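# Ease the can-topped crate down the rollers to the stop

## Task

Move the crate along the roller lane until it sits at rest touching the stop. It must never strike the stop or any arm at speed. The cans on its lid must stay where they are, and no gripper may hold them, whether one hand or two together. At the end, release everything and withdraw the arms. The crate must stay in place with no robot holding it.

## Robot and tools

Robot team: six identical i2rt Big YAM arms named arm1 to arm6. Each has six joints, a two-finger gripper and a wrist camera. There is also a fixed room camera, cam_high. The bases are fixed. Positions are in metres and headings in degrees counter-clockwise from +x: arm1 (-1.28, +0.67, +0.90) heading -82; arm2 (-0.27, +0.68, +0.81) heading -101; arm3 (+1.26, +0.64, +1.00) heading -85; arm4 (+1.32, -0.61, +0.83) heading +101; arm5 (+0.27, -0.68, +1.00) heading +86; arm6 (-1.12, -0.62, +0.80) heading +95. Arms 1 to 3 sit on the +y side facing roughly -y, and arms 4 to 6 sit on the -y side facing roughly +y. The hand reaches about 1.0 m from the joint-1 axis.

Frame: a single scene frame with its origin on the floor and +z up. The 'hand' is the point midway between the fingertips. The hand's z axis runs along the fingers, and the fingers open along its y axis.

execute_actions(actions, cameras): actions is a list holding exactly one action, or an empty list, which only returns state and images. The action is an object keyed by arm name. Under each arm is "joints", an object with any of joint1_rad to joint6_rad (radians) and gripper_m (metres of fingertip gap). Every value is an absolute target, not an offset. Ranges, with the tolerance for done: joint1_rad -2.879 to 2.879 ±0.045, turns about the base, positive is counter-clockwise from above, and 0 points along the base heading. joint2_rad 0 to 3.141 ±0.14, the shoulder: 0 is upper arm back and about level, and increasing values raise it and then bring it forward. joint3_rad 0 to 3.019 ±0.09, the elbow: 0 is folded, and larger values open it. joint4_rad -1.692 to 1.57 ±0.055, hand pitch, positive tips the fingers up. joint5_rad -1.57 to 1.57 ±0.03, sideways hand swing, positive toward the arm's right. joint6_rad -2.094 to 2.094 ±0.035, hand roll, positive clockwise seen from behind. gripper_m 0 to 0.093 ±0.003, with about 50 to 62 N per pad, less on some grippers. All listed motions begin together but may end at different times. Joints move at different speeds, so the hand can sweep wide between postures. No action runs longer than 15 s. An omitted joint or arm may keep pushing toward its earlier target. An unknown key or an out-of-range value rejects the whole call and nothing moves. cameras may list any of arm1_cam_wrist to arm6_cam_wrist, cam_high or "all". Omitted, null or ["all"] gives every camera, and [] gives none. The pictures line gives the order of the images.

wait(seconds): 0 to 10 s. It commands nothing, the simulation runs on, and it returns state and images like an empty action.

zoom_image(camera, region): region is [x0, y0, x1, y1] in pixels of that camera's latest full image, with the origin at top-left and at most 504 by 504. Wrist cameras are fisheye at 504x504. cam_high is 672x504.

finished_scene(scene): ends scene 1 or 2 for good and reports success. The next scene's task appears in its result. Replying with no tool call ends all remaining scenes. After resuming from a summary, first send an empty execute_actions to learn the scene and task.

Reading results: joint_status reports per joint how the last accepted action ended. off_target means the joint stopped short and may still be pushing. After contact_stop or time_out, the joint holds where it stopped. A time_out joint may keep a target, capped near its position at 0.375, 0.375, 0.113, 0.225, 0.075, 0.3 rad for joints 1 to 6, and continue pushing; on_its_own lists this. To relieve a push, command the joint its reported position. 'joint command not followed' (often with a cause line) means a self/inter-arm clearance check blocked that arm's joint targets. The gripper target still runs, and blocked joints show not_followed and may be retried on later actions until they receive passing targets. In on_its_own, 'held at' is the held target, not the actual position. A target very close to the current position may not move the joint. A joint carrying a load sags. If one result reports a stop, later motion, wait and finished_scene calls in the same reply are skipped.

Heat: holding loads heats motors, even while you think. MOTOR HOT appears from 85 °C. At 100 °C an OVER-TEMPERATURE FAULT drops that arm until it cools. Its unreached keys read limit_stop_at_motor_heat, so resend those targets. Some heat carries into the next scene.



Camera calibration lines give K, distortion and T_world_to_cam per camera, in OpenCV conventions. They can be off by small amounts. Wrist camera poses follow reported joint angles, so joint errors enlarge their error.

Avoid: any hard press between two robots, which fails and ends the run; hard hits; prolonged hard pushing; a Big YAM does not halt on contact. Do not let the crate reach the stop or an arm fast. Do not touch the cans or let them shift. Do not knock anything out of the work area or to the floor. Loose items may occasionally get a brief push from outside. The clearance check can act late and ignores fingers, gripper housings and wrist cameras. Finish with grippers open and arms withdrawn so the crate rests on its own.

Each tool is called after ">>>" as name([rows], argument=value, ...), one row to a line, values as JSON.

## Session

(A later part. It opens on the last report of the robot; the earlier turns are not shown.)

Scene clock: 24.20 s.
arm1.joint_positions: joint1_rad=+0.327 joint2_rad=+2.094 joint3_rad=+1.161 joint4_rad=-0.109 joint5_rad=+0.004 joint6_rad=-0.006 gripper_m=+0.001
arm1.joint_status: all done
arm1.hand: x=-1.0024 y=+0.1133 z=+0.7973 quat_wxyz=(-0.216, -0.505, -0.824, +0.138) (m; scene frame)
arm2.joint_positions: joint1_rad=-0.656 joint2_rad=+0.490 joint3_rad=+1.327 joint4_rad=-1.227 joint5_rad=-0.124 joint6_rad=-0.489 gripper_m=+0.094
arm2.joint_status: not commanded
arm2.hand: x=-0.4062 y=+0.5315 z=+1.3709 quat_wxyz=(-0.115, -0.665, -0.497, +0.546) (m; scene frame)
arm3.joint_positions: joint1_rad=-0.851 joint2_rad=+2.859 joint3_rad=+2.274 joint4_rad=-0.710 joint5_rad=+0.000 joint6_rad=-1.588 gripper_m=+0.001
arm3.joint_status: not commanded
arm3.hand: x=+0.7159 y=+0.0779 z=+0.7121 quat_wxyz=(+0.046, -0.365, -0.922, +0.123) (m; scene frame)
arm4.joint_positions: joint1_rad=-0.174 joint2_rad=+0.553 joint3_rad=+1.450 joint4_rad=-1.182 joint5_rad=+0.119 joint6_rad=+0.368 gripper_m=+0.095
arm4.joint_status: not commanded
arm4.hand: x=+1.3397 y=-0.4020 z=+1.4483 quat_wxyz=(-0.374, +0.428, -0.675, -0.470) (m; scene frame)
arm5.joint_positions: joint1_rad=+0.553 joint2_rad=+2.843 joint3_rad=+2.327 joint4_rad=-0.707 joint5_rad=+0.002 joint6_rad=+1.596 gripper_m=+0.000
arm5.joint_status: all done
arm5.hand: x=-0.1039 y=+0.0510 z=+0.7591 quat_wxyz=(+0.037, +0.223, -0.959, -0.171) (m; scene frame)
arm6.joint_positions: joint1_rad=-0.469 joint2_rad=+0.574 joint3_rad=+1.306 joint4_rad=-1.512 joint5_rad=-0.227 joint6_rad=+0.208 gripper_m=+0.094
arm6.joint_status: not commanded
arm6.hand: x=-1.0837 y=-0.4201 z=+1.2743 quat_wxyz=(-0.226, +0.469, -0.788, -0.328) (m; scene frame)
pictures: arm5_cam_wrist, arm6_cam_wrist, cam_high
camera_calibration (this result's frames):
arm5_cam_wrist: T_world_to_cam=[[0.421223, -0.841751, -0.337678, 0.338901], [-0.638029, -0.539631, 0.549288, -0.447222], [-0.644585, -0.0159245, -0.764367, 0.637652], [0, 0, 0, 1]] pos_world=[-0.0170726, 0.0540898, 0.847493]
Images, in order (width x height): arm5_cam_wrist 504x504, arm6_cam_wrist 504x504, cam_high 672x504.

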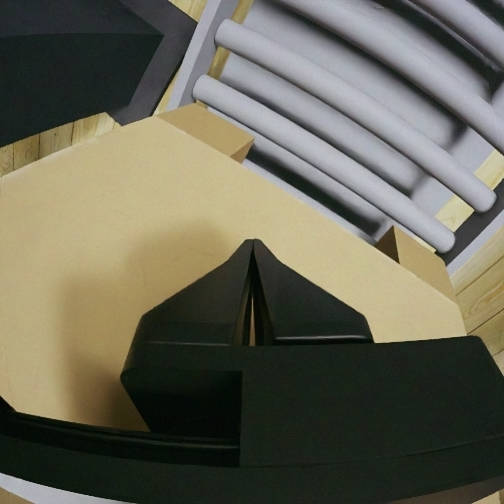

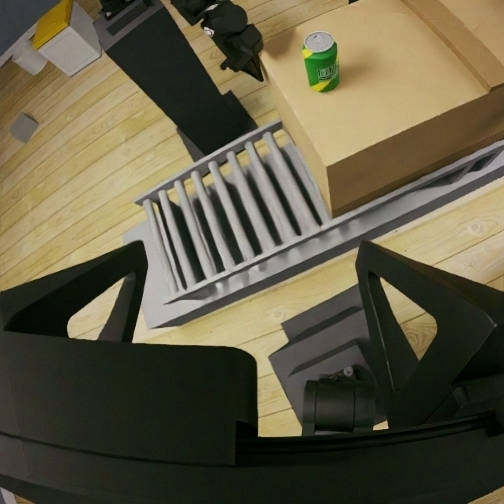

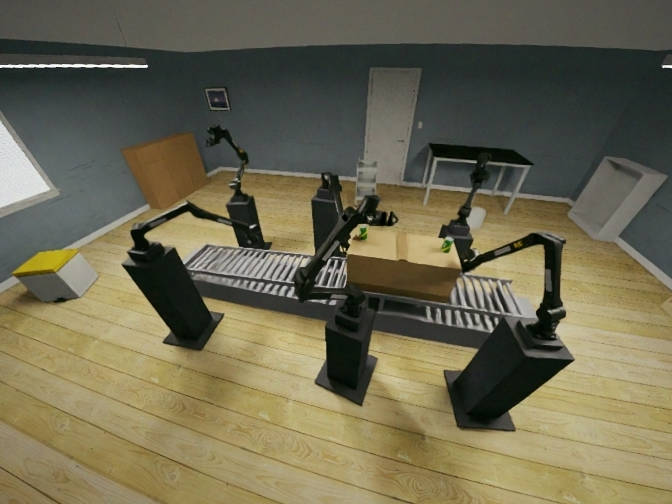

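Resistance is dropping. One more nudge with extension, then test.

>>> execute_actions([
  {"arm1":{"joints":{"joint1_rad":0.39,"joint2_rad":2.22,"joint3_rad":1.32}},"arm5":{"joints":{"joint1_rad":0.50}}},
], cameras=[])

>>> execute_actions([
  {"arm5":{"joints":{"joint1_rad":0.45}}},
], cameras=["arm5_cam_wrist","arm6_cam_wrist"])

Scene clock: 26.20 s.
arm1.joint_positions: joint1_rad=+0.389 joint2_rad=+2.199 joint3_rad=+1.282 joint4_rad=-0.113 joint5_rad=-0.002 joint6_rad=+0.004 gripper_m=+0.001
arm1.joint_status: all done
arm1.hand: x=-0.9490 y=+0.1001 z=+0.7747 quat_wxyz=(-0.228, -0.481, -0.836, +0.130) (m; scene frame)
arm2.joint_positions: joint1_rad=-0.656 joint2_rad=+0.490 joint3_rad=+1.327 joint4_rad=-1.227 joint5_rad=-0.124 joint6_rad=-0.489 gripper_m=+0.094
arm2.joint_status: not commanded
arm2.hand: x=-0.4062 y=+0.5315 z=+1.3709 quat_wxyz=(-0.115, -0.665, -0.497, +0.546) (m; scene frame)
arm3.joint_positions: joint1_rad=-0.851 joint2_rad=+2.859 joint3_rad=+2.274 joint4_rad=-0.710 joint5_rad=+0.000 joint6_rad=-1.588 gripper_m=+0.001
arm3.joint_status: not commanded
arm3.hand: x=+0.7159 y=+0.0779 z=+0.7121 quat_wxyz=(+0.046, -0.365, -0.922, +0.123) (m; scene frame)
arm4.joint_positions: joint1_rad=-0.174 joint2_rad=+0.553 joint3_rad=+1.450 joint4_rad=-1.182 joint5_rad=+0.119 joint6_rad=+0.368 gripper_m=+0.095
arm4.joint_status: not commanded
arm4.hand: x=+1.3397 y=-0.4020 z=+1.4483 quat_wxyz=(-0.374, +0.428, -0.675, -0.470) (m; scene frame)
arm5.joint_positions: joint1_rad=+0.472 joint2_rad=+2.843 joint3_rad=+2.327 joint4_rad=-0.708 joint5_rad=+0.007 joint6_rad=+1.598 gripper_m=+0.000
arm5.joint_status: all done
arm5.hand: x=-0.0425 y=+0.0792 z=+0.7596 quat_wxyz=(+0.028, +0.182, -0.968, -0.173) (m; scene frame)
arm6.joint_positions: joint1_rad=-0.469 joint2_rad=+0.574 joint3_rad=+1.306 joint4_rad=-1.512 joint5_rad=-0.227 joint6_rad=+0.208 gripper_m=+0.094
arm6.joint_status: not commanded
arm6.hand: x=-1.0837 y=-0.4201 z=+1.2743 quat_wxyz=(-0.226, +0.469, -0.788, -0.328) (m; scene frame)
pictures: none
No camera images: the call's "cameras" was empty. Leave "cameras" out to get every camera's image.

Scene clock: 27.03 s.
arm1.joint_positions: joint1_rad=+0.389 joint2_rad=+2.199 joint3_rad=+1.282 joint4_rad=-0.113 joint5_rad=-0.002 joint6_rad=+0.004 gripper_m=+0.001
arm1.joint_status: not commanded
arm1.hand: x=-0.9490 y=+0.1001 z=+0.7747 quat_wxyz=(-0.228, -0.481, -0.836, +0.130) (m; scene frame)
arm2.joint_positions: joint1_rad=-0.656 joint2_rad=+0.490 joint3_rad=+1.327 joint4_rad=-1.227 joint5_rad=-0.124 joint6_rad=-0.489 gripper_m=+0.094
arm2.joint_status: not commanded
arm2.hand: x=-0.4062 y=+0.5315 z=+1.3709 quat_wxyz=(-0.115, -0.665, -0.497, +0.546) (m; scene frame)
arm3.joint_positions: joint1_rad=-0.851 joint2_rad=+2.859 joint3_rad=+2.274 joint4_rad=-0.710 joint5_rad=+0.000 joint6_rad=-1.588 gripper_m=+0.001
arm3.joint_status: not commanded
arm3.hand: x=+0.7159 y=+0.0779 z=+0.7121 quat_wxyz=(+0.046, -0.365, -0.922, +0.123) (m; scene frame)
arm4.joint_positions: joint1_rad=-0.174 joint2_rad=+0.553 joint3_rad=+1.450 joint4_rad=-1.182 joint5_rad=+0.119 joint6_rad=+0.368 gripper_m=+0.095
arm4.joint_status: not commanded
arm4.hand: x=+1.3397 y=-0.4020 z=+1.4483 quat_wxyz=(-0.374, +0.428, -0.675, -0.470) (m; scene frame)
arm5.joint_positions: joint1_rad=+0.456 joint2_rad=+2.843 joint3_rad=+2.327 joint4_rad=-0.708 joint5_rad=+0.003 joint6_rad=+1.598 gripper_m=+0.000
arm5.joint_status: all done
arm5.hand: x=-0.0311 y=+0.0839 z=+0.7598 quat_wxyz=(+0.029, +0.174, -0.969, -0.173) (m; scene frame)
arm6.joint_positions: joint1_rad=-0.469 joint2_rad=+0.574 joint3_rad=+1.306 joint4_rad=-1.512 joint5_rad=-0.227 joint6_rad=+0.208 gripper_m=+0.094
arm6.joint_status: not commanded
arm6.hand: x=-1.0837 y=-0.4201 z=+1.2743 quat_wxyz=(-0.226, +0.469, -0.788, -0.328) (m; scene frame)
pictures: arm5_cam_wrist, arm6_cam_wrist
camera_calibration (this result's frames):
arm5_cam_wrist: T_world_to_cam=[[0.33524, -0.879684, -0.337298, 0.336365], [-0.688644, -0.473123, 0.549477, -0.390669], [-0.64295, 0.0480717, -0.764398, 0.680298], [0, 0, 0, 1]] pos_world=[0.055603, 0.0783575, 0.848138]
Images, in order (width x height): arm5_cam_wrist 504x504, arm6_cam_wrist 504x504.

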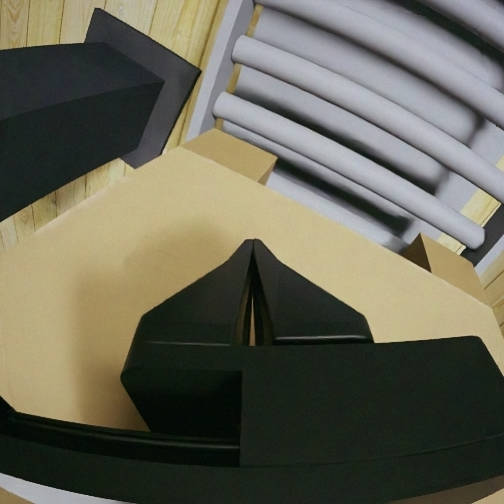

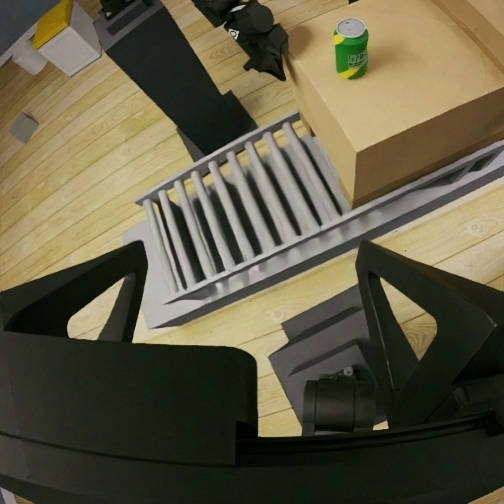

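>>> execute_actions([
  {"arm1":{"joints":{"joint1_rad":0.46,"joint2_rad":2.3,"joint3_rad":1.5,"joint4_rad":-0.15}},"arm5":{"joints":{"joint1_rad":0.41}}},
], cameras=[])

>>> execute_actions([
  {"arm1":{"joints":{"joint1_rad":0.53}},"arm5":{"joints":{"joint1_rad":0.35}}},
], cameras=[])

>>> execute_actions([
  {"arm5":{"joints":{"joint1_rad":0.30}}},
], cameras=["arm5_cam_wrist","arm6_cam_wrist"])

Scene clock: 29.17 s.
arm1.joint_positions: joint1_rad=+0.452 joint2_rad=+2.276 joint3_rad=+1.454 joint4_rad=-0.152 joint5_rad=+0.004 joint6_rad=-0.004 gripper_m=+0.001
arm1.joint_status: all done
arm1.hand: x=-0.8815 y=+0.0726 z=+0.7830 quat_wxyz=(-0.254, -0.449, -0.845, +0.139) (m; scene frame)
arm2.joint_positions: joint1_rad=-0.656 joint2_rad=+0.490 joint3_rad=+1.327 joint4_rad=-1.227 joint5_rad=-0.124 joint6_rad=-0.489 gripper_m=+0.094
arm2.joint_status: not commanded
arm2.hand: x=-0.4062 y=+0.5315 z=+1.3709 quat_wxyz=(-0.115, -0.665, -0.497, +0.546) (m; scene frame)
arm3.joint_positions: joint1_rad=-0.851 joint2_rad=+2.859 joint3_rad=+2.274 joint4_rad=-0.710 joint5_rad=+0.000 joint6_rad=-1.588 gripper_m=+0.001
arm3.joint_status: not commanded
arm3.hand: x=+0.7159 y=+0.0779 z=+0.7121 quat_wxyz=(+0.046, -0.365, -0.922, +0.123) (m; scene frame)
arm4.joint_positions: joint1_rad=-0.174 joint2_rad=+0.553 joint3_rad=+1.450 joint4_rad=-1.182 joint5_rad=+0.119 joint6_rad=+0.368 gripper_m=+0.095
arm4.joint_status: not commanded
arm4.hand: x=+1.3397 y=-0.4020 z=+1.4483 quat_wxyz=(-0.374, +0.428, -0.675, -0.470) (m; scene frame)
arm5.joint_positions: joint1_rad=+0.393 joint2_rad=+2.843 joint3_rad=+2.327 joint4_rad=-0.708 joint5_rad=+0.005 joint6_rad=+1.600 gripper_m=+0.000
arm5.joint_status: all done
arm5.hand: x=+0.0178 y=+0.1017 z=+0.7603 quat_wxyz=(+0.023, +0.143, -0.974, -0.174) (m; scene frame)
arm6.joint_positions: joint1_rad=-0.469 joint2_rad=+0.574 joint3_rad=+1.306 joint4_rad=-1.512 joint5_rad=-0.227 joint6_rad=+0.208 gripper_m=+0.094
arm6.joint_status: not commanded
arm6.hand: x=-1.0837 y=-0.4201 z=+1.2743 quat_wxyz=(-0.226, +0.469, -0.788, -0.328) (m; scene frame)
pictures: none
No camera images: the call's "cameras" was empty. Leave "cameras" out to get every camera's image.

Scene clock: 30.60 s.
arm1.joint_positions: joint1_rad=+0.511 joint2_rad=+2.275 joint3_rad=+1.454 joint4_rad=-0.152 joint5_rad=+0.006 joint6_rad=+0.001 gripper_m=+0.001
arm1.joint_status: all done
arm1.hand: x=-0.8474 y=+0.0968 z=+0.7832 quat_wxyz=(-0.258, -0.426, -0.857, +0.131) (m; scene frame)
arm2.joint_positions: joint1_rad=-0.656 joint2_rad=+0.490 joint3_rad=+1.327 joint4_rad=-1.227 joint5_rad=-0.124 joint6_rad=-0.489 gripper_m=+0.094
arm2.joint_status: not commanded
arm2.hand: x=-0.4062 y=+0.5315 z=+1.3709 quat_wxyz=(-0.115, -0.665, -0.497, +0.546) (m; scene frame)
arm3.joint_positions: joint1_rad=-0.851 joint2_rad=+2.859 joint3_rad=+2.274 joint4_rad=-0.710 joint5_rad=+0.000 joint6_rad=-1.588 gripper_m=+0.001
arm3.joint_status: not commanded
arm3.hand: x=+0.7159 y=+0.0779 z=+0.7121 quat_wxyz=(+0.046, -0.365, -0.922, +0.123) (m; scene frame)
arm4.joint_positions: joint1_rad=-0.174 joint2_rad=+0.553 joint3_rad=+1.450 joint4_rad=-1.182 joint5_rad=+0.119 joint6_rad=+0.368 gripper_m=+0.095
arm4.joint_status: not commanded
arm4.hand: x=+1.3397 y=-0.4020 z=+1.4483 quat_wxyz=(-0.374, +0.428, -0.675, -0.470) (m; scene frame)
arm5.joint_positions: joint1_rad=+0.347 joint2_rad=+2.843 joint3_rad=+2.327 joint4_rad=-0.708 joint5_rad=+0.002 joint6_rad=+1.600 gripper_m=+0.000
arm5.joint_status: all done
arm5.hand: x=+0.0537 y=+0.1126 z=+0.7607 quat_wxyz=(+0.020, +0.120, -0.977, -0.174) (m; scene frame)
arm6.joint_positions: joint1_rad=-0.469 joint2_rad=+0.574 joint3_rad=+1.306 joint4_rad=-1.512 joint5_rad=-0.227 joint6_rad=+0.208 gripper_m=+0.094
arm6.joint_status: not commanded
arm6.hand: x=-1.0837 y=-0.4201 z=+1.2743 quat_wxyz=(-0.226, +0.469, -0.788, -0.328) (m; scene frame)
pictures: none
No camera images: the call's "cameras" was empty. Leave "cameras" out to get every camera's image.

Scene clock: 31.47 s.
arm1.joint_positions: joint1_rad=+0.511 joint2_rad=+2.275 joint3_rad=+1.454 joint4_rad=-0.152 joint5_rad=+0.006 joint6_rad=+0.001 gripper_m=+0.001
arm1.joint_status: not commanded
arm1.hand: x=-0.8474 y=+0.0968 z=+0.7832 quat_wxyz=(-0.258, -0.426, -0.857, +0.131) (m; scene frame)
arm2.joint_positions: joint1_rad=-0.656 joint2_rad=+0.490 joint3_rad=+1.327 joint4_rad=-1.227 joint5_rad=-0.124 joint6_rad=-0.489 gripper_m=+0.094
arm2.joint_status: not commanded
arm2.hand: x=-0.4062 y=+0.5315 z=+1.3709 quat_wxyz=(-0.115, -0.665, -0.497, +0.546) (m; scene frame)
arm3.joint_positions: joint1_rad=-0.851 joint2_rad=+2.859 joint3_rad=+2.274 joint4_rad=-0.710 joint5_rad=+0.000 joint6_rad=-1.588 gripper_m=+0.001
arm3.joint_status: not commanded
arm3.hand: x=+0.7159 y=+0.0779 z=+0.7121 quat_wxyz=(+0.046, -0.365, -0.922, +0.123) (m; scene frame)
arm4.joint_positions: joint1_rad=-0.174 joint2_rad=+0.553 joint3_rad=+1.450 joint4_rad=-1.182 joint5_rad=+0.119 joint6_rad=+0.368 gripper_m=+0.095
arm4.joint_status: not commanded
arm4.hand: x=+1.3397 y=-0.4020 z=+1.4483 quat_wxyz=(-0.374, +0.428, -0.675, -0.470) (m; scene frame)
arm5.joint_positions: joint1_rad=+0.295 joint2_rad=+2.843 joint3_rad=+2.327 joint4_rad=-0.708 joint5_rad=+0.002 joint6_rad=+1.600 gripper_m=+0.000
arm5.joint_status: all done
arm5.hand: x=+0.0949 y=+0.1229 z=+0.7611 quat_wxyz=(+0.016, +0.095, -0.980, -0.175) (m; scene frame)
arm6.joint_positions: joint1_rad=-0.469 joint2_rad=+0.574 joint3_rad=+1.306 joint4_rad=-1.512 joint5_rad=-0.227 joint6_rad=+0.208 gripper_m=+0.094
arm6.joint_status: not commanded
arm6.hand: x=-1.0837 y=-0.4201 z=+1.2743 quat_wxyz=(-0.226, +0.469, -0.788, -0.328) (m; scene frame)
pictures: arm5_cam_wrist, arm6_cam_wrist
camera_calibration (this result's frames):
arm5_cam_wrist: T_world_to_cam=[[0.187641, -0.921932, -0.338869, 0.349323], [-0.754508, -0.356178, 0.551231, -0.29569], [-0.628895, 0.152246, -0.762438, 0.744845], [0, 0, 0, 1]] pos_world=[0.179782, 0.103335, 0.849267]
Images, in order (width x height): arm5_cam_wrist 504x504, arm6_cam_wrist 504x504.

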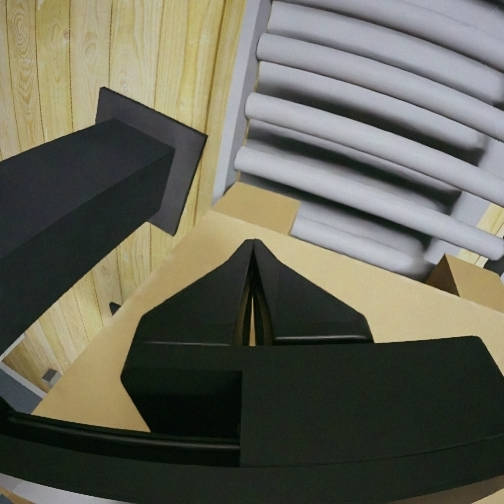

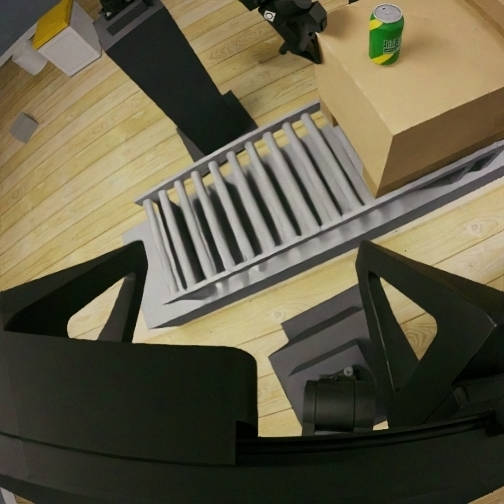

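>>> execute_actions([
  {"arm1":{"joints":{"joint1_rad":0.56,"joint2_rad":2.42,"joint3_rad":1.68}}},
], cameras=[])

>>> execute_actions([
  {"arm1":{"joints":{"joint1_rad":0.64}},"arm5":{"joints":{"joint1_rad":0.25}}},
], cameras=["arm5_cam_wrist","cam_high"])

Scene clock: 34.57 s.
arm1.joint_positions: joint1_rad=+0.558 joint2_rad=+2.401 joint3_rad=+1.646 joint4_rad=-0.163 joint5_rad=+0.003 joint6_rad=+0.003 gripper_m=+0.001
arm1.joint_status: all done
arm1.hand: x=-0.7841 y=+0.0741 z=+0.7695 quat_wxyz=(-0.287, -0.403, -0.859, +0.134) (m; scene frame)
arm2.joint_positions: joint1_rad=-0.656 joint2_rad=+0.490 joint3_rad=+1.327 joint4_rad=-1.227 joint5_rad=-0.124 joint6_rad=-0.489 gripper_m=+0.094
arm2.joint_status: not commanded
arm2.hand: x=-0.4062 y=+0.5315 z=+1.3709 quat_wxyz=(-0.115, -0.665, -0.497, +0.546) (m; scene frame)
arm3.joint_positions: joint1_rad=-0.851 joint2_rad=+2.859 joint3_rad=+2.274 joint4_rad=-0.710 joint5_rad=+0.000 joint6_rad=-1.588 gripper_m=+0.001
arm3.joint_status: not commanded
arm3.hand: x=+0.7159 y=+0.0779 z=+0.7121 quat_wxyz=(+0.046, -0.365, -0.922, +0.123) (m; scene frame)
arm4.joint_positions: joint1_rad=-0.174 joint2_rad=+0.553 joint3_rad=+1.450 joint4_rad=-1.182 joint5_rad=+0.119 joint6_rad=+0.368 gripper_m=+0.095
arm4.joint_status: not commanded
arm4.hand: x=+1.3397 y=-0.4020 z=+1.4483 quat_wxyz=(-0.374, +0.428, -0.675, -0.470) (m; scene frame)
arm5.joint_positions: joint1_rad=+0.115 joint2_rad=+2.844 joint3_rad=+2.305 joint4_rad=-0.723 joint5_rad=+0.044 joint6_rad=+1.618 gripper_m=+0.000
arm5.joint_status: not commanded
arm5.hand: x=+0.2489 y=+0.1295 z=+0.7521 quat_wxyz=(-0.019, -0.006, -0.987, -0.159) (m; scene frame)
arm6.joint_positions: joint1_rad=-0.469 joint2_rad=+0.574 joint3_rad=+1.306 joint4_rad=-1.512 joint5_rad=-0.227 joint6_rad=+0.208 gripper_m=+0.094
arm6.joint_status: not commanded
arm6.hand: x=-1.0837 y=-0.4201 z=+1.2743 quat_wxyz=(-0.226, +0.469, -0.788, -0.328) (m; scene frame)
pictures: none
No camera images: the call's "cameras" was empty. Leave "cameras" out to get every camera's image.

Scene clock: 36.23 s.
arm1.joint_positions: joint1_rad=+0.650 joint2_rad=+2.401 joint3_rad=+1.646 joint4_rad=-0.163 joint5_rad=+0.003 joint6_rad=+0.003 gripper_m=+0.001
arm1.joint_status: all done
arm1.hand: x=-0.7312 y=+0.1226 z=+0.7696 quat_wxyz=(-0.293, -0.363, -0.876, +0.121) (m; scene frame)
arm2.joint_positions: joint1_rad=-0.656 joint2_rad=+0.490 joint3_rad=+1.327 joint4_rad=-1.227 joint5_rad=-0.124 joint6_rad=-0.489 gripper_m=+0.094
arm2.joint_status: not commanded
arm2.hand: x=-0.4062 y=+0.5315 z=+1.3709 quat_wxyz=(-0.115, -0.665, -0.497, +0.546) (m; scene frame)
arm3.joint_positions: joint1_rad=-0.851 joint2_rad=+2.859 joint3_rad=+2.274 joint4_rad=-0.710 joint5_rad=+0.000 joint6_rad=-1.588 gripper_m=+0.001
arm3.joint_status: not commanded
arm3.hand: x=+0.7159 y=+0.0779 z=+0.7121 quat_wxyz=(+0.046, -0.365, -0.922, +0.123) (m; scene frame)
arm4.joint_positions: joint1_rad=-0.174 joint2_rad=+0.553 joint3_rad=+1.450 joint4_rad=-1.182 joint5_rad=+0.119 joint6_rad=+0.368 gripper_m=+0.095
arm4.joint_status: not commanded
arm4.hand: x=+1.3397 y=-0.4020 z=+1.4483 quat_wxyz=(-0.374, +0.428, -0.675, -0.470) (m; scene frame)
arm5.joint_positions: joint1_rad=+0.114 joint2_rad=+2.844 joint3_rad=+2.305 joint4_rad=-0.723 joint5_rad=+0.040 joint6_rad=+1.618 gripper_m=+0.000
arm5.joint_status: joint1_rad time_out (moved -0.001 of +0.135)
arm5.on_its_own: joint1_rad reads +0.114 and still pushes toward +0.250 since a time_out
arm5.hand: x=+0.2488 y=+0.1295 z=+0.7521 quat_wxyz=(-0.017, -0.006, -0.987, -0.159) (m; scene frame)
arm6.joint_positions: joint1_rad=-0.469 joint2_rad=+0.574 joint3_rad=+1.306 joint4_rad=-1.512 joint5_rad=-0.227 joint6_rad=+0.208 gripper_m=+0.094
arm6.joint_status: not commanded
arm6.hand: x=-1.0837 y=-0.4201 z=+1.2743 quat_wxyz=(-0.226, +0.469, -0.788, -0.328) (m; scene frame)
pictures: arm5_cam_wrist, cam_high
camera_calibration (this result's frames):
arm5_cam_wrist: T_world_to_cam=[[-0.0000905052, -0.951733, -0.306929, 0.349988], [-0.828574, -0.171772, 0.532879, -0.16387], [-0.55988, 0.254361, -0.788565, 0.823007], [0, 0, 0, 1]] pos_world=[0.325038, 0.0956059, 0.843739]
Images, in order (width x height): arm5_cam_wrist 504x504, cam_high 672x504.

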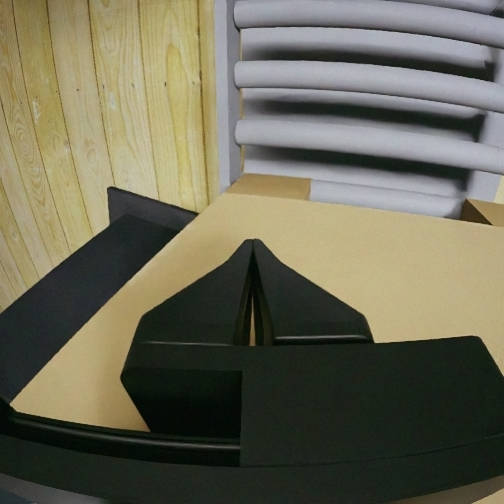

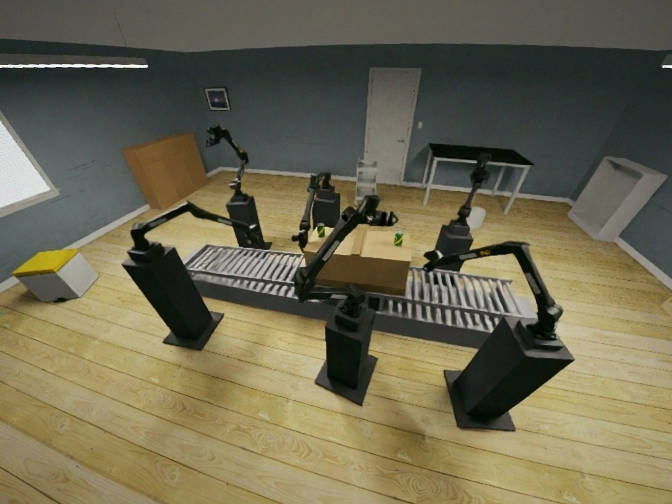

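>>> execute_actions([
  {"arm1":{"joints":{"joint1_rad":0,"joint2_rad":0.6,"joint3_rad":1.3}},"arm5":{"joints":{"joint1_rad":0.15}},"arm3":{"joints":{"joint1_rad":-1.4}},"arm4":{"joints":{"joint1_rad":0.7,"joint5_rad":0,"joint6_rad":1.0,"gripper_m":0}}},
], cameras=[])

Scene clock: 39.03 s.
arm1.joint_positions: joint1_rad=-0.002 joint2_rad=+0.593 joint3_rad=+1.311 joint4_rad=-0.156 joint5_rad=+0.002 joint6_rad=+0.003 gripper_m=+0.001
arm1.joint_status: all done
arm1.hand: x=-1.2434 y=+0.4220 z=+1.6767 quat_wxyz=(-0.658, -0.320, -0.367, +0.574) (m; scene frame)
arm2.joint_positions: joint1_rad=-0.656 joint2_rad=+0.490 joint3_rad=+1.327 joint4_rad=-1.227 joint5_rad=-0.124 joint6_rad=-0.489 gripper_m=+0.094
arm2.joint_status: not commanded
arm2.hand: x=-0.4062 y=+0.5315 z=+1.3709 quat_wxyz=(-0.115, -0.665, -0.497, +0.546) (m; scene frame)
arm3.joint_positions: joint1_rad=-1.400 joint2_rad=+2.859 joint3_rad=+2.274 joint4_rad=-0.705 joint5_rad=+0.000 joint6_rad=-1.589 gripper_m=+0.001
arm3.joint_status: all done
arm3.hand: x=+0.5002 y=+0.4481 z=+0.7102 quat_wxyz=(+0.081, -0.601, -0.789, +0.104) (m; scene frame)
arm4.joint_positions: joint1_rad=+0.692 joint2_rad=+0.553 joint3_rad=+1.450 joint4_rad=-1.182 joint5_rad=+0.003 joint6_rad=+0.989 gripper_m=+0.001
arm4.joint_status: all done
arm4.hand: x=+1.1611 y=-0.4767 z=+1.4480 quat_wxyz=(+0.089, +0.534, -0.596, -0.593) (m; scene frame)
arm5.joint_positions: joint1_rad=-0.004 joint2_rad=+2.844 joint3_rad=+2.305 joint4_rad=-0.698 joint5_rad=+0.042 joint6_rad=+1.537 gripper_m=+0.000
arm5.joint_status: joint1_rad time_out (moved -0.118 of +0.036)
arm5.on_its_own: joint1_rad reads -0.004 and still pushes toward +0.150 since a time_out
arm5.hand: x=+0.3445 y=+0.1325 z=+0.7549 quat_wxyz=(-0.034, -0.025, -0.985, -0.169) (m; scene frame)
arm6.joint_positions: joint1_rad=-0.469 joint2_rad=+0.574 joint3_rad=+1.306 joint4_rad=-1.512 joint5_rad=-0.227 joint6_rad=+0.208 gripper_m=+0.094
arm6.joint_status: not commanded
arm6.hand: x=-1.0837 y=-0.4201 z=+1.2743 quat_wxyz=(-0.226, +0.469, -0.788, -0.328) (m; scene frame)
pictures: none
No camera images: the call's "cameras" was empty. Leave "cameras" out to get every camera's image.

>>> execute_actions([
  {"arm5":{"joints":{"joint1_rad":0.05,"joint6_rad":1.4}},"arm4":{"joints":{"joint2_rad":2.68,"joint3_rad":1.9,"joint4_rad":0.05}}},
], cameras=["cam_high","arm4_cam_wrist","arm1_cam_wrist"])

Scene clock: 41.47 s.
arm1.joint_positions: joint1_rad=-0.002 joint2_rad=+0.593 joint3_rad=+1.311 joint4_rad=-0.156 joint5_rad=+0.002 joint6_rad=+0.003 gripper_m=+0.001
arm1.joint_status: not commanded
arm1.hand: x=-1.2434 y=+0.4220 z=+1.6767 quat_wxyz=(-0.658, -0.320, -0.367, +0.574) (m; scene frame)
arm2.joint_positions: joint1_rad=-0.656 joint2_rad=+0.490 joint3_rad=+1.327 joint4_rad=-1.227 joint5_rad=-0.124 joint6_rad=-0.489 gripper_m=+0.094
arm2.joint_status: not commanded
arm2.hand: x=-0.4062 y=+0.5315 z=+1.3709 quat_wxyz=(-0.115, -0.665, -0.497, +0.546) (m; scene frame)
arm3.joint_positions: joint1_rad=-1.400 joint2_rad=+2.859 joint3_rad=+2.274 joint4_rad=-0.705 joint5_rad=+0.000 joint6_rad=-1.589 gripper_m=+0.001
arm3.joint_status: not commanded
arm3.hand: x=+0.5002 y=+0.4481 z=+0.7102 quat_wxyz=(+0.081, -0.601, -0.789, +0.104) (m; scene frame)
arm4.joint_positions: joint1_rad=+0.692 joint2_rad=+2.695 joint3_rad=+1.876 joint4_rad=+0.037 joint5_rad=+0.003 joint6_rad=+0.991 gripper_m=+0.001
arm4.joint_status: all done
arm4.hand: x=+0.6841 y=-0.0833 z=+0.6112 quat_wxyz=(+0.056, +0.616, -0.688, -0.380) (m; scene frame)
arm5.joint_positions: joint1_rad=-0.089 joint2_rad=+2.844 joint3_rad=+2.305 joint4_rad=-0.680 joint5_rad=+0.039 joint6_rad=+1.420 gripper_m=+0.000
arm5.joint_status: joint1_rad time_out (moved -0.085 of +0.054); the others done
arm5.on_its_own: joint1_rad reads -0.089 and still pushes toward +0.050 since a time_out
arm5.hand: x=+0.4134 y=+0.1276 z=+0.7568 quat_wxyz=(-0.050, -0.009, -0.983, -0.174) (m; scene frame)
arm6.joint_positions: joint1_rad=-0.469 joint2_rad=+0.574 joint3_rad=+1.306 joint4_rad=-1.512 joint5_rad=-0.227 joint6_rad=+0.208 gripper_m=+0.094
arm6.joint_status: not commanded
arm6.hand: x=-1.0837 y=-0.4201 z=+1.2743 quat_wxyz=(-0.226, +0.469, -0.788, -0.328) (m; scene frame)
pictures: arm1_cam_wrist, arm4_cam_wrist, cam_high
camera_calibration (this result's frames):
arm1_cam_wrist: T_world_to_cam=[[-0.990616, -0.135132, 0.0204965, -1.20894], [-0.0300867, 0.0693139, -0.997141, 1.61078], [0.133325, -0.9884, -0.0727291, 0.829116], [0, 0, 0, 1]] pos_world=[-1.25967, 0.544484, 1.69125]
arm4_cam_wrist: T_world_to_cam=[[0.804423, 0.0373227, -0.592883, -0.182811], [0.113092, -0.989394, 0.09116, -0.209975], [-0.583193, -0.140382, -0.800112, 0.99641], [0, 0, 0, 1]] pos_world=[0.751903, -0.0610467, 0.707995]
Images, in order (width x height): arm1_cam_wrist 504x504, arm4_cam_wrist 504x504, cam_high 672x504.

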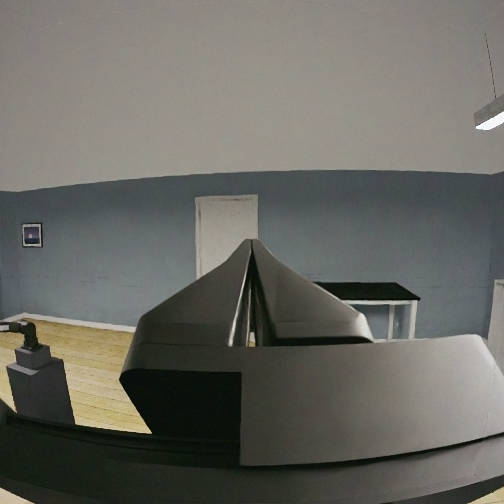

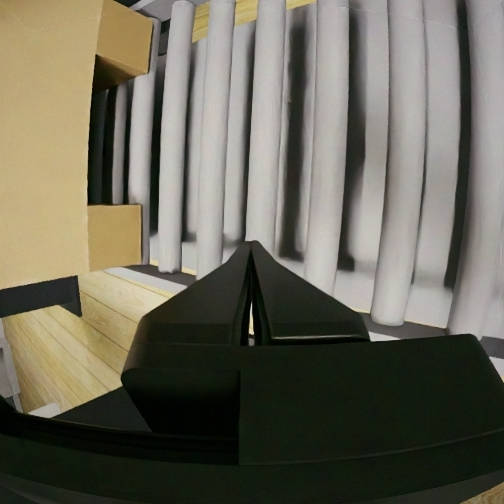

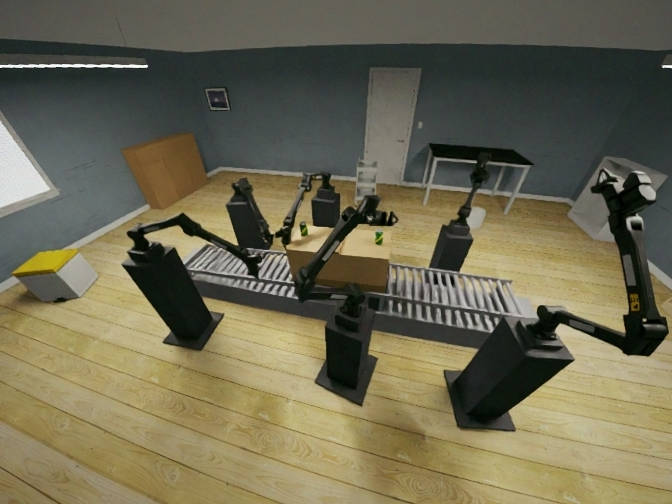

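Extend arm4 further to take over earlier.

>>> execute_actions([
  {"arm5":{"joints":{"joint1_rad":-0.05,"joint6_rad":1.3}},"arm4":{"joints":{"joint1_rad":0.82,"joint2_rad":2.82,"joint3_rad":2.15,"joint4_rad":0.15}}},
], cameras=["cam_high","arm4_cam_wrist"])

>>> zoom_image(camera="cam_high", region=[220, 160, 400, 300])

Scene clock: 43.70 s.
arm1.joint_positions: joint1_rad=-0.002 joint2_rad=+0.593 joint3_rad=+1.311 joint4_rad=-0.156 joint5_rad=+0.002 joint6_rad=+0.003 gripper_m=+0.001
arm1.joint_status: not commanded
arm1.hand: x=-1.2434 y=+0.4220 z=+1.6767 quat_wxyz=(-0.658, -0.320, -0.367, +0.574) (m; scene frame)
arm2.joint_positions: joint1_rad=-0.656 joint2_rad=+0.490 joint3_rad=+1.327 joint4_rad=-1.227 joint5_rad=-0.124 joint6_rad=-0.489 gripper_m=+0.094
arm2.joint_status: not commanded
arm2.hand: x=-0.4062 y=+0.5315 z=+1.3709 quat_wxyz=(-0.115, -0.665, -0.497, +0.546) (m; scene frame)
arm3.joint_positions: joint1_rad=-1.400 joint2_rad=+2.859 joint3_rad=+2.274 joint4_rad=-0.705 joint5_rad=+0.000 joint6_rad=-1.589 gripper_m=+0.001
arm3.joint_status: not commanded
arm3.hand: x=+0.5002 y=+0.4481 z=+0.7102 quat_wxyz=(+0.081, -0.601, -0.789, +0.104) (m; scene frame)
arm4.joint_positions: joint1_rad=+0.821 joint2_rad=+2.801 joint3_rad=+2.104 joint4_rad=+0.136 joint5_rad=+0.001 joint6_rad=+0.991 gripper_m=+0.001
arm4.joint_status: all done
arm4.hand: x=+0.5577 y=-0.1307 z=+0.6480 quat_wxyz=(+0.103, +0.625, -0.613, -0.473) (m; scene frame)
arm5.joint_positions: joint1_rad=-0.189 joint2_rad=+2.844 joint3_rad=+2.318 joint4_rad=-0.675 joint5_rad=+0.039 joint6_rad=+1.293 gripper_m=+0.000
arm5.joint_status: joint1_rad time_out (moved -0.100 of +0.039); the others done
arm5.on_its_own: joint1_rad reads -0.189 and still pushes toward -0.050 since a time_out
arm5.hand: x=+0.4948 y=+0.1161 z=+0.7634 quat_wxyz=(-0.072, +0.004, -0.982, -0.177) (m; scene frame)
arm6.joint_positions: joint1_rad=-0.469 joint2_rad=+0.574 joint3_rad=+1.306 joint4_rad=-1.512 joint5_rad=-0.227 joint6_rad=+0.208 gripper_m=+0.094
arm6.joint_status: not commanded
arm6.hand: x=-1.0837 y=-0.4201 z=+1.2743 quat_wxyz=(-0.226, +0.469, -0.788, -0.328) (m; scene frame)
pictures: arm4_cam_wrist, cam_high
camera_calibration (this result's frames):
arm4_cam_wrist: T_world_to_cam=[[0.66911, 0.21858, -0.710292, 0.117642], [0.243185, -0.967547, -0.0686595, -0.212085], [-0.702249, -0.126792, -0.70055, 0.949115], [0, 0, 0, 1]] pos_world=[0.639375, -0.110576, 0.733901]
Images, in order (width x height): arm4_cam_wrist 504x504, cam_high 672x504.

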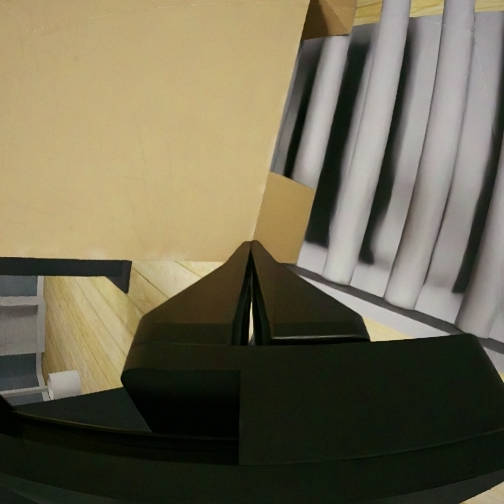

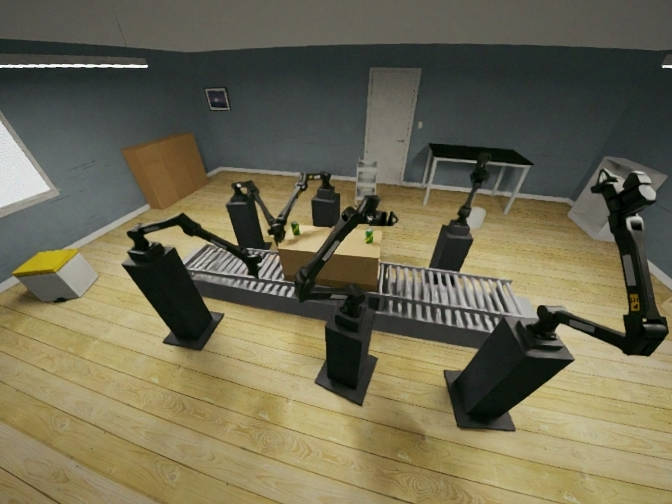

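Region (220, 160, 400, 300) of cam_high's 672x504 image, scaled by 2.800, with more detail than that image has.

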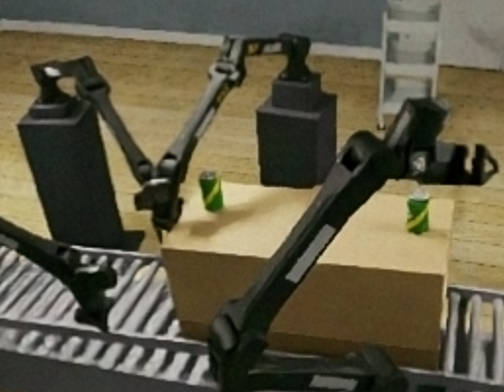

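>>> execute_actions([
  {"arm5":{"joints":{"joint1_rad":-0.14,"joint6_rad":1.2}},"arm3":{"joints":{"joint2_rad":1.2}}},
], cameras=["arm4_cam_wrist"])

Scene clock: 46.57 s.
arm1.joint_positions: joint1_rad=-0.002 joint2_rad=+0.593 joint3_rad=+1.311 joint4_rad=-0.156 joint5_rad=+0.002 joint6_rad=+0.003 gripper_m=+0.001
arm1.joint_status: not commanded
arm1.hand: x=-1.2434 y=+0.4220 z=+1.6767 quat_wxyz=(-0.658, -0.320, -0.367, +0.574) (m; scene frame)
arm2.joint_positions: joint1_rad=-0.656 joint2_rad=+0.490 joint3_rad=+1.327 joint4_rad=-1.227 joint5_rad=-0.124 joint6_rad=-0.489 gripper_m=+0.094
arm2.joint_status: not commanded
arm2.hand: x=-0.4062 y=+0.5315 z=+1.3709 quat_wxyz=(-0.115, -0.665, -0.497, +0.546) (m; scene frame)
arm3.joint_positions: joint1_rad=-1.400 joint2_rad=+1.203 joint3_rad=+2.294 joint4_rad=-0.697 joint5_rad=+0.000 joint6_rad=-1.590 gripper_m=+0.001
arm3.joint_status: all done
arm3.hand: x=+0.9058 y=+0.5534 z=+1.9342 quat_wxyz=(+0.513, -0.340, -0.447, +0.649) (m; scene frame)
arm4.joint_positions: joint1_rad=+0.821 joint2_rad=+2.801 joint3_rad=+2.104 joint4_rad=+0.136 joint5_rad=+0.001 joint6_rad=+0.991 gripper_m=+0.001
arm4.joint_status: not commanded
arm4.hand: x=+0.5577 y=-0.1307 z=+0.6480 quat_wxyz=(+0.103, +0.625, -0.613, -0.473) (m; scene frame)
arm5.joint_positions: joint1_rad=-0.264 joint2_rad=+2.838 joint3_rad=+2.326 joint4_rad=-0.668 joint5_rad=+0.039 joint6_rad=+1.206 gripper_m=+0.000
arm5.joint_status: joint1_rad time_out (moved -0.075 of +0.049); the others done
arm5.on_its_own: joint1_rad reads -0.264 and still pushes toward -0.140 since a time_out
arm5.hand: x=+0.5556 y=+0.1037 z=+0.7720 quat_wxyz=(-0.089, +0.009, -0.980, -0.180) (m; scene frame)
arm6.joint_positions: joint1_rad=-0.469 joint2_rad=+0.574 joint3_rad=+1.306 joint4_rad=-1.512 joint5_rad=-0.227 joint6_rad=+0.208 gripper_m=+0.094
arm6.joint_status: not commanded
arm6.hand: x=-1.0837 y=-0.4201 z=+1.2743 quat_wxyz=(-0.226, +0.469, -0.788, -0.328) (m; scene frame)
pictures: arm4_cam_wrist
camera_calibration (this result's frames):
arm4_cam_wrist: T_world_to_cam=[[0.66911, 0.21858, -0.710292, 0.117642], [0.243185, -0.967547, -0.0686595, -0.212085], [-0.702249, -0.126792, -0.70055, 0.949115], [0, 0, 0, 1]] pos_world=[0.639375, -0.110576, 0.733901]
Images, in order (width x height): arm4_cam_wrist 504x504.

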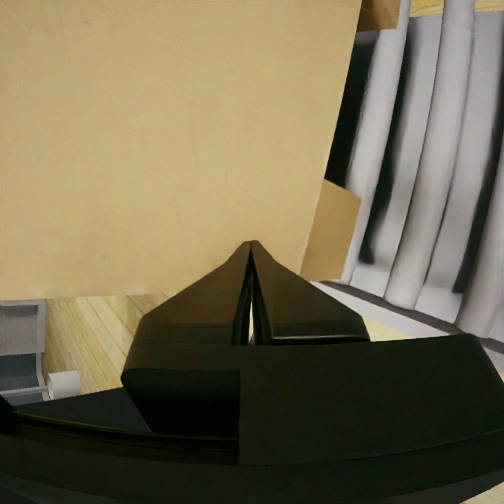

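>>> execute_actions([
  {"arm5":{"joints":{"joint1_rad":-0.22,"joint2_rad":2.87}}},
], cameras=["arm4_cam_wrist"])

Scene clock: 48.53 s.
arm1.joint_positions: joint1_rad=-0.002 joint2_rad=+0.593 joint3_rad=+1.311 joint4_rad=-0.156 joint5_rad=+0.002 joint6_rad=+0.003 gripper_m=+0.001
arm1.joint_status: not commanded
arm1.hand: x=-1.2434 y=+0.4220 z=+1.6767 quat_wxyz=(-0.658, -0.320, -0.367, +0.574) (m; scene frame)
arm2.joint_positions: joint1_rad=-0.656 joint2_rad=+0.490 joint3_rad=+1.327 joint4_rad=-1.227 joint5_rad=-0.124 joint6_rad=-0.489 gripper_m=+0.094
arm2.joint_status: not commanded
arm2.hand: x=-0.4062 y=+0.5315 z=+1.3709 quat_wxyz=(-0.115, -0.665, -0.497, +0.546) (m; scene frame)
arm3.joint_positions: joint1_rad=-1.400 joint2_rad=+1.203 joint3_rad=+2.294 joint4_rad=-0.697 joint5_rad=+0.000 joint6_rad=-1.590 gripper_m=+0.001
arm3.joint_status: not commanded
arm3.hand: x=+0.9058 y=+0.5534 z=+1.9342 quat_wxyz=(+0.513, -0.340, -0.447, +0.649) (m; scene frame)
arm4.joint_positions: joint1_rad=+0.815 joint2_rad=+2.804 joint3_rad=+2.104 joint4_rad=+0.136 joint5_rad=+0.004 joint6_rad=+0.991 gripper_m=+0.001
arm4.joint_status: not commanded
arm4.hand: x=+0.5619 y=-0.1259 z=+0.6453 quat_wxyz=(+0.100, +0.623, -0.616, -0.472) (m; scene frame)
arm5.joint_positions: joint1_rad=-0.323 joint2_rad=+2.838 joint3_rad=+2.334 joint4_rad=-0.666 joint5_rad=+0.033 joint6_rad=+1.201 gripper_m=+0.000
arm5.joint_status: joint1_rad time_out (moved -0.059 of +0.044); the others done
arm5.on_its_own: joint1_rad reads -0.323 and still pushes toward -0.220 since a time_out
arm5.hand: x=+0.6013 y=+0.0897 z=+0.7760 quat_wxyz=(-0.093, -0.016, -0.979, -0.183) (m; scene frame)
arm6.joint_positions: joint1_rad=-0.469 joint2_rad=+0.574 joint3_rad=+1.306 joint4_rad=-1.512 joint5_rad=-0.227 joint6_rad=+0.208 gripper_m=+0.094
arm6.joint_status: not commanded
arm6.hand: x=-1.0837 y=-0.4201 z=+1.2743 quat_wxyz=(-0.226, +0.469, -0.788, -0.328) (m; scene frame)
pictures: arm4_cam_wrist
camera_calibration (this result's frames):
arm4_cam_wrist: T_world_to_cam=[[0.673507, 0.212314, -0.708033, 0.107128], [0.234636, -0.96973, -0.0675933, -0.204738], [-0.700952, -0.120606, -0.702937, 0.952408], [0, 0, 0, 1]] pos_world=[0.643479, -0.106419, 0.731494]
Images, in order (width x height): arm4_cam_wrist 504x504.

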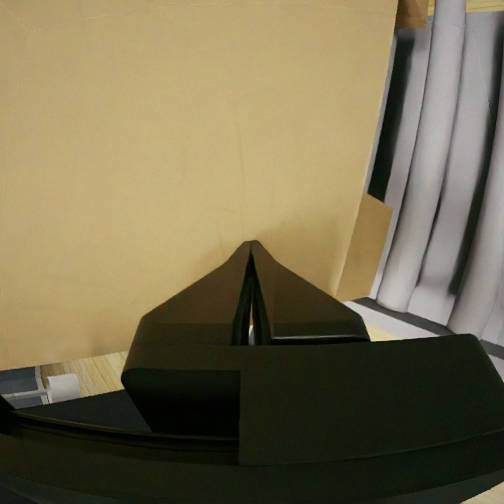

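>>> execute_actions([
  {"arm5":{"joints":{"joint1_rad":-0.36,"joint2_rad":2.83}}},
], cameras=[])

>>> execute_actions([
  {"arm5":{"joints":{"joint2_rad":1.9}},"arm4":{"joints":{"joint1_rad":0.74}}},
], cameras=["cam_high"])

Scene clock: 50.17 s.
arm1.joint_positions: joint1_rad=-0.002 joint2_rad=+0.593 joint3_rad=+1.311 joint4_rad=-0.156 joint5_rad=+0.002 joint6_rad=+0.003 gripper_m=+0.001
arm1.joint_status: not commanded
arm1.hand: x=-1.2434 y=+0.4220 z=+1.6767 quat_wxyz=(-0.658, -0.320, -0.367, +0.574) (m; scene frame)
arm2.joint_positions: joint1_rad=-0.656 joint2_rad=+0.490 joint3_rad=+1.327 joint4_rad=-1.227 joint5_rad=-0.124 joint6_rad=-0.489 gripper_m=+0.094
arm2.joint_status: not commanded
arm2.hand: x=-0.4062 y=+0.5315 z=+1.3709 quat_wxyz=(-0.115, -0.665, -0.497, +0.546) (m; scene frame)
arm3.joint_positions: joint1_rad=-1.400 joint2_rad=+1.203 joint3_rad=+2.294 joint4_rad=-0.697 joint5_rad=+0.000 joint6_rad=-1.590 gripper_m=+0.001
arm3.joint_status: not commanded
arm3.hand: x=+0.9058 y=+0.5534 z=+1.9342 quat_wxyz=(+0.513, -0.340, -0.447, +0.649) (m; scene frame)
arm4.joint_positions: joint1_rad=+0.779 joint2_rad=+2.823 joint3_rad=+2.104 joint4_rad=+0.126 joint5_rad=+0.014 joint6_rad=+0.991 gripper_m=+0.001
arm4.joint_status: not commanded
arm4.hand: x=+0.5868 y=-0.1022 z=+0.6265 quat_wxyz=(+0.085, +0.615, -0.633, -0.462) (m; scene frame)
arm5.joint_positions: joint1_rad=-0.375 joint2_rad=+2.837 joint3_rad=+2.334 joint4_rad=-0.692 joint5_rad=+0.006 joint6_rad=+1.201 gripper_m=+0.000
arm5.joint_status: all done
arm5.hand: x=+0.6342 y=+0.0690 z=+0.7748 quat_wxyz=(-0.081, -0.039, -0.980, -0.175) (m; scene frame)
arm6.joint_positions: joint1_rad=-0.469 joint2_rad=+0.574 joint3_rad=+1.306 joint4_rad=-1.512 joint5_rad=-0.227 joint6_rad=+0.208 gripper_m=+0.094
arm6.joint_status: not commanded
arm6.hand: x=-1.0837 y=-0.4201 z=+1.2743 quat_wxyz=(-0.226, +0.469, -0.788, -0.328) (m; scene frame)
pictures: none
No camera images: the call's "cameras" was empty. Leave "cameras" out to get every camera's image.

Scene clock: 52.17 s.
arm1.joint_positions: joint1_rad=-0.002 joint2_rad=+0.593 joint3_rad=+1.311 joint4_rad=-0.156 joint5_rad=+0.002 joint6_rad=+0.003 gripper_m=+0.001
arm1.joint_status: not commanded
arm1.hand: x=-1.2434 y=+0.4220 z=+1.6767 quat_wxyz=(-0.658, -0.320, -0.367, +0.574) (m; scene frame)
arm2.joint_positions: joint1_rad=-0.656 joint2_rad=+0.490 joint3_rad=+1.327 joint4_rad=-1.227 joint5_rad=-0.124 joint6_rad=-0.489 gripper_m=+0.094
arm2.joint_status: not commanded
arm2.hand: x=-0.4062 y=+0.5315 z=+1.3709 quat_wxyz=(-0.115, -0.665, -0.497, +0.546) (m; scene frame)
arm3.joint_positions: joint1_rad=-1.400 joint2_rad=+1.203 joint3_rad=+2.294 joint4_rad=-0.697 joint5_rad=+0.000 joint6_rad=-1.590 gripper_m=+0.001
arm3.joint_status: not commanded
arm3.hand: x=+0.9058 y=+0.5534 z=+1.9342 quat_wxyz=(+0.513, -0.340, -0.447, +0.649) (m; scene frame)
arm4.joint_positions: joint1_rad=+0.652 joint2_rad=+2.843 joint3_rad=+2.086 joint4_rad=+0.116 joint5_rad=+0.012 joint6_rad=+0.983 gripper_m=+0.001
arm4.joint_status: joint1_rad off_target (ended at +0.652, target +0.740)
arm4.hand: x=+0.6688 y=-0.0234 z=+0.5985 quat_wxyz=(+0.051, +0.584, -0.677, -0.445) (m; scene frame)
arm5.joint_positions: joint1_rad=-0.369 joint2_rad=+1.906 joint3_rad=+2.320 joint4_rad=-0.698 joint5_rad=+0.002 joint6_rad=+1.201 gripper_m=+0.000
arm5.joint_status: all done
arm5.hand: x=+0.6088 y=+0.0358 z=+1.5578 quat_wxyz=(-0.241, -0.028, -0.796, -0.554) (m; scene frame)
arm6.joint_positions: joint1_rad=-0.469 joint2_rad=+0.574 joint3_rad=+1.306 joint4_rad=-1.512 joint5_rad=-0.227 joint6_rad=+0.208 gripper_m=+0.094
arm6.joint_status: not commanded
arm6.hand: x=-1.0837 y=-0.4201 z=+1.2743 quat_wxyz=(-0.226, +0.469, -0.788, -0.328) (m; scene frame)
pictures: cam_high
Images, in order (width x height): cam_high 672x504.

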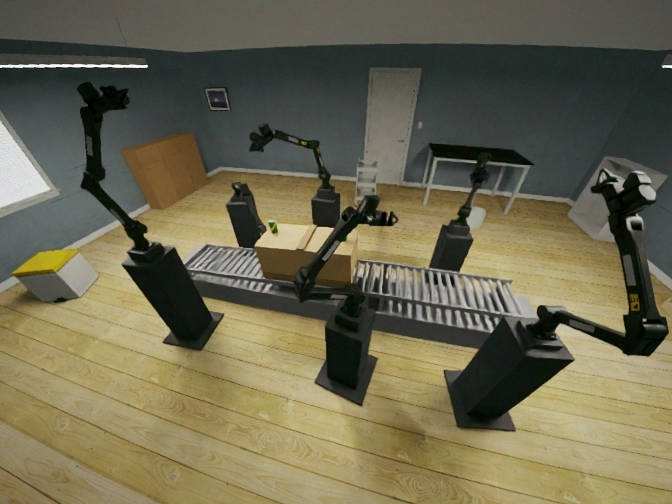

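>>> execute_actions([
  {"arm5":{"joints":{"joint2_rad":0.8,"joint3_rad":1.4}},"arm4":{"joints":{"joint1_rad":0.67,"joint2_rad":2.72,"joint3_rad":2.1,"joint4_rad":-0.1,"joint6_rad":1.3}}},
], cameras=[])

>>> execute_actions([
  {"arm4":{"joints":{"joint1_rad":0.6,"joint2_rad":2.63,"joint3_rad":2.06,"joint4_rad":-0.33,"joint6_rad":1.6}}},
], cameras=[])

>>> execute_actions([
  {"arm4":{"joints":{"joint1_rad":0.53,"joint2_rad":2.56,"joint3_rad":2.03,"joint4_rad":-0.55}}},
], cameras=[])

Scene clock: 55.00 s.
arm1.joint_positions: joint1_rad=-0.002 joint2_rad=+0.593 joint3_rad=+1.311 joint4_rad=-0.156 joint5_rad=+0.002 joint6_rad=+0.003 gripper_m=+0.001
arm1.joint_status: not commanded
arm1.hand: x=-1.2434 y=+0.4220 z=+1.6767 quat_wxyz=(-0.658, -0.320, -0.367, +0.574) (m; scene frame)
arm2.joint_positions: joint1_rad=-0.656 joint2_rad=+0.490 joint3_rad=+1.327 joint4_rad=-1.227 joint5_rad=-0.124 joint6_rad=-0.489 gripper_m=+0.094
arm2.joint_status: not commanded
arm2.hand: x=-0.4062 y=+0.5315 z=+1.3709 quat_wxyz=(-0.115, -0.665, -0.497, +0.546) (m; scene frame)
arm3.joint_positions: joint1_rad=-1.400 joint2_rad=+1.203 joint3_rad=+2.294 joint4_rad=-0.697 joint5_rad=+0.000 joint6_rad=-1.590 gripper_m=+0.001
arm3.joint_status: not commanded
arm3.hand: x=+0.9058 y=+0.5534 z=+1.9342 quat_wxyz=(+0.513, -0.340, -0.447, +0.649) (m; scene frame)
arm4.joint_positions: joint1_rad=+0.611 joint2_rad=+2.789 joint3_rad=+2.044 joint4_rad=-0.129 joint5_rad=+0.007 joint6_rad=+1.260 gripper_m=+0.001
arm4.joint_status: joint1_rad time_out (moved -0.041 of +0.018); joint6_rad time_out (moved +0.277 of +0.317); the others done
arm4.on_its_own: joint1_rad reads +0.611 and still pushes toward +0.670 since a time_out; joint6_rad reads +1.260 and still pushes toward +1.300 since a time_out
arm4.hand: x=+0.7210 y=-0.0249 z=+0.5814 quat_wxyz=(+0.079, +0.495, -0.799, -0.332) (m; scene frame)
arm5.joint_positions: joint1_rad=-0.369 joint2_rad=+0.792 joint3_rad=+1.404 joint4_rad=-0.701 joint5_rad=+0.002 joint6_rad=+1.201 gripper_m=+0.000
arm5.joint_status: all done
arm5.hand: x=+0.4218 y=-0.3577 z=+1.6479 quat_wxyz=(-0.270, -0.026, -0.734, -0.623) (m; scene frame)
arm6.joint_positions: joint1_rad=-0.469 joint2_rad=+0.574 joint3_rad=+1.306 joint4_rad=-1.512 joint5_rad=-0.227 joint6_rad=+0.208 gripper_m=+0.094
arm6.joint_status: not commanded
arm6.hand: x=-1.0837 y=-0.4201 z=+1.2743 quat_wxyz=(-0.226, +0.469, -0.788, -0.328) (m; scene frame)
pictures: none
No camera images: the call's "cameras" was empty. Leave "cameras" out to get every camera's image.

not run: a stop came earlier in this reply.

not run: a stop came earlier in this reply.

>>> execute_actions([
  {"arm4":{"joints":{"joint1_rad":0.58,"joint2_rad":2.6,"joint3_rad":2.08,"joint4_rad":-0.33,"joint6_rad":1.6}}},
], cameras=[])

Scene clock: 57.53 s.
arm1.joint_positions: joint1_rad=-0.002 joint2_rad=+0.593 joint3_rad=+1.311 joint4_rad=-0.156 joint5_rad=+0.002 joint6_rad=+0.003 gripper_m=+0.001
arm1.joint_status: not commanded
arm1.hand: x=-1.2434 y=+0.4220 z=+1.6767 quat_wxyz=(-0.658, -0.320, -0.367, +0.574) (m; scene frame)
arm2.joint_positions: joint1_rad=-0.656 joint2_rad=+0.490 joint3_rad=+1.327 joint4_rad=-1.227 joint5_rad=-0.124 joint6_rad=-0.489 gripper_m=+0.094
arm2.joint_status: not commanded
arm2.hand: x=-0.4062 y=+0.5315 z=+1.3709 quat_wxyz=(-0.115, -0.665, -0.497, +0.546) (m; scene frame)
arm3.joint_positions: joint1_rad=-1.400 joint2_rad=+1.203 joint3_rad=+2.294 joint4_rad=-0.697 joint5_rad=+0.000 joint6_rad=-1.590 gripper_m=+0.001
arm3.joint_status: not commanded
arm3.hand: x=+0.9058 y=+0.5534 z=+1.9342 quat_wxyz=(+0.513, -0.340, -0.447, +0.649) (m; scene frame)
arm4.joint_positions: joint1_rad=+0.476 joint2_rad=+2.626 joint3_rad=+2.025 joint4_rad=-0.365 joint5_rad=+0.017 joint6_rad=+1.596 gripper_m=+0.001
arm4.joint_status: joint1_rad time_out (moved -0.135 of -0.031); the others done
arm4.on_its_own: joint1_rad reads +0.476 and still pushes toward +0.580 since a time_out
arm4.hand: x=+0.8060 y=+0.0519 z=+0.6711 quat_wxyz=(+0.093, +0.299, -0.907, -0.283) (m; scene frame)
arm5.joint_positions: joint1_rad=-0.369 joint2_rad=+0.792 joint3_rad=+1.404 joint4_rad=-0.701 joint5_rad=+0.002 joint6_rad=+1.201 gripper_m=+0.000
arm5.joint_status: not commanded
arm5.hand: x=+0.4218 y=-0.3577 z=+1.6479 quat_wxyz=(-0.270, -0.026, -0.734, -0.623) (m; scene frame)
arm6.joint_positions: joint1_rad=-0.469 joint2_rad=+0.574 joint3_rad=+1.306 joint4_rad=-1.512 joint5_rad=-0.227 joint6_rad=+0.208 gripper_m=+0.094
arm6.joint_status: not commanded
arm6.hand: x=-1.0837 y=-0.4201 z=+1.2743 quat_wxyz=(-0.226, +0.469, -0.788, -0.328) (m; scene frame)
pictures: none
No camera images: the call's "cameras" was empty. Leave "cameras" out to get every camera's image.

>>> execute_actions([
  {"arm4":{"joints":{"joint1_rad":0.49,"joint2_rad":2.55,"joint3_rad":2.05,"joint4_rad":-0.55}}},
], cameras=[])

Scene clock: 59.43 s.
arm1.joint_positions: joint1_rad=-0.002 joint2_rad=+0.593 joint3_rad=+1.311 joint4_rad=-0.156 joint5_rad=+0.002 joint6_rad=+0.003 gripper_m=+0.001
arm1.joint_status: not commanded
arm1.hand: x=-1.2434 y=+0.4220 z=+1.6767 quat_wxyz=(-0.658, -0.320, -0.367, +0.574) (m; scene frame)
arm2.joint_positions: joint1_rad=-0.656 joint2_rad=+0.490 joint3_rad=+1.327 joint4_rad=-1.227 joint5_rad=-0.124 joint6_rad=-0.489 gripper_m=+0.094
arm2.joint_status: not commanded
arm2.hand: x=-0.4062 y=+0.5315 z=+1.3709 quat_wxyz=(-0.115, -0.665, -0.497, +0.546) (m; scene frame)
arm3.joint_positions: joint1_rad=-1.400 joint2_rad=+1.203 joint3_rad=+2.294 joint4_rad=-0.697 joint5_rad=+0.000 joint6_rad=-1.590 gripper_m=+0.001
arm3.joint_status: not commanded
arm3.hand: x=+0.9058 y=+0.5534 z=+1.9342 quat_wxyz=(+0.513, -0.340, -0.447, +0.649) (m; scene frame)
arm4.joint_positions: joint1_rad=+0.371 joint2_rad=+2.589 joint3_rad=+1.999 joint4_rad=-0.588 joint5_rad=+0.024 joint6_rad=+1.604 gripper_m=+0.001
arm4.joint_status: joint1_rad off_target (ended at +0.371, target +0.490); the others done
arm4.hand: x=+0.9054 y=+0.0621 z=+0.6631 quat_wxyz=(+0.046, +0.253, -0.947, -0.190) (m; scene frame)
arm5.joint_positions: joint1_rad=-0.369 joint2_rad=+0.792 joint3_rad=+1.404 joint4_rad=-0.701 joint5_rad=+0.002 joint6_rad=+1.201 gripper_m=+0.000
arm5.joint_status: not commanded
arm5.hand: x=+0.4218 y=-0.3577 z=+1.6479 quat_wxyz=(-0.270, -0.026, -0.734, -0.623) (m; scene frame)
arm6.joint_positions: joint1_rad=-0.469 joint2_rad=+0.574 joint3_rad=+1.306 joint4_rad=-1.512 joint5_rad=-0.227 joint6_rad=+0.208 gripper_m=+0.094
arm6.joint_status: not commanded
arm6.hand: x=-1.0837 y=-0.4201 z=+1.2743 quat_wxyz=(-0.226, +0.469, -0.788, -0.328) (m; scene frame)
pictures: none
No camera images: the call's "cameras" was empty. Leave "cameras" out to get every camera's image.


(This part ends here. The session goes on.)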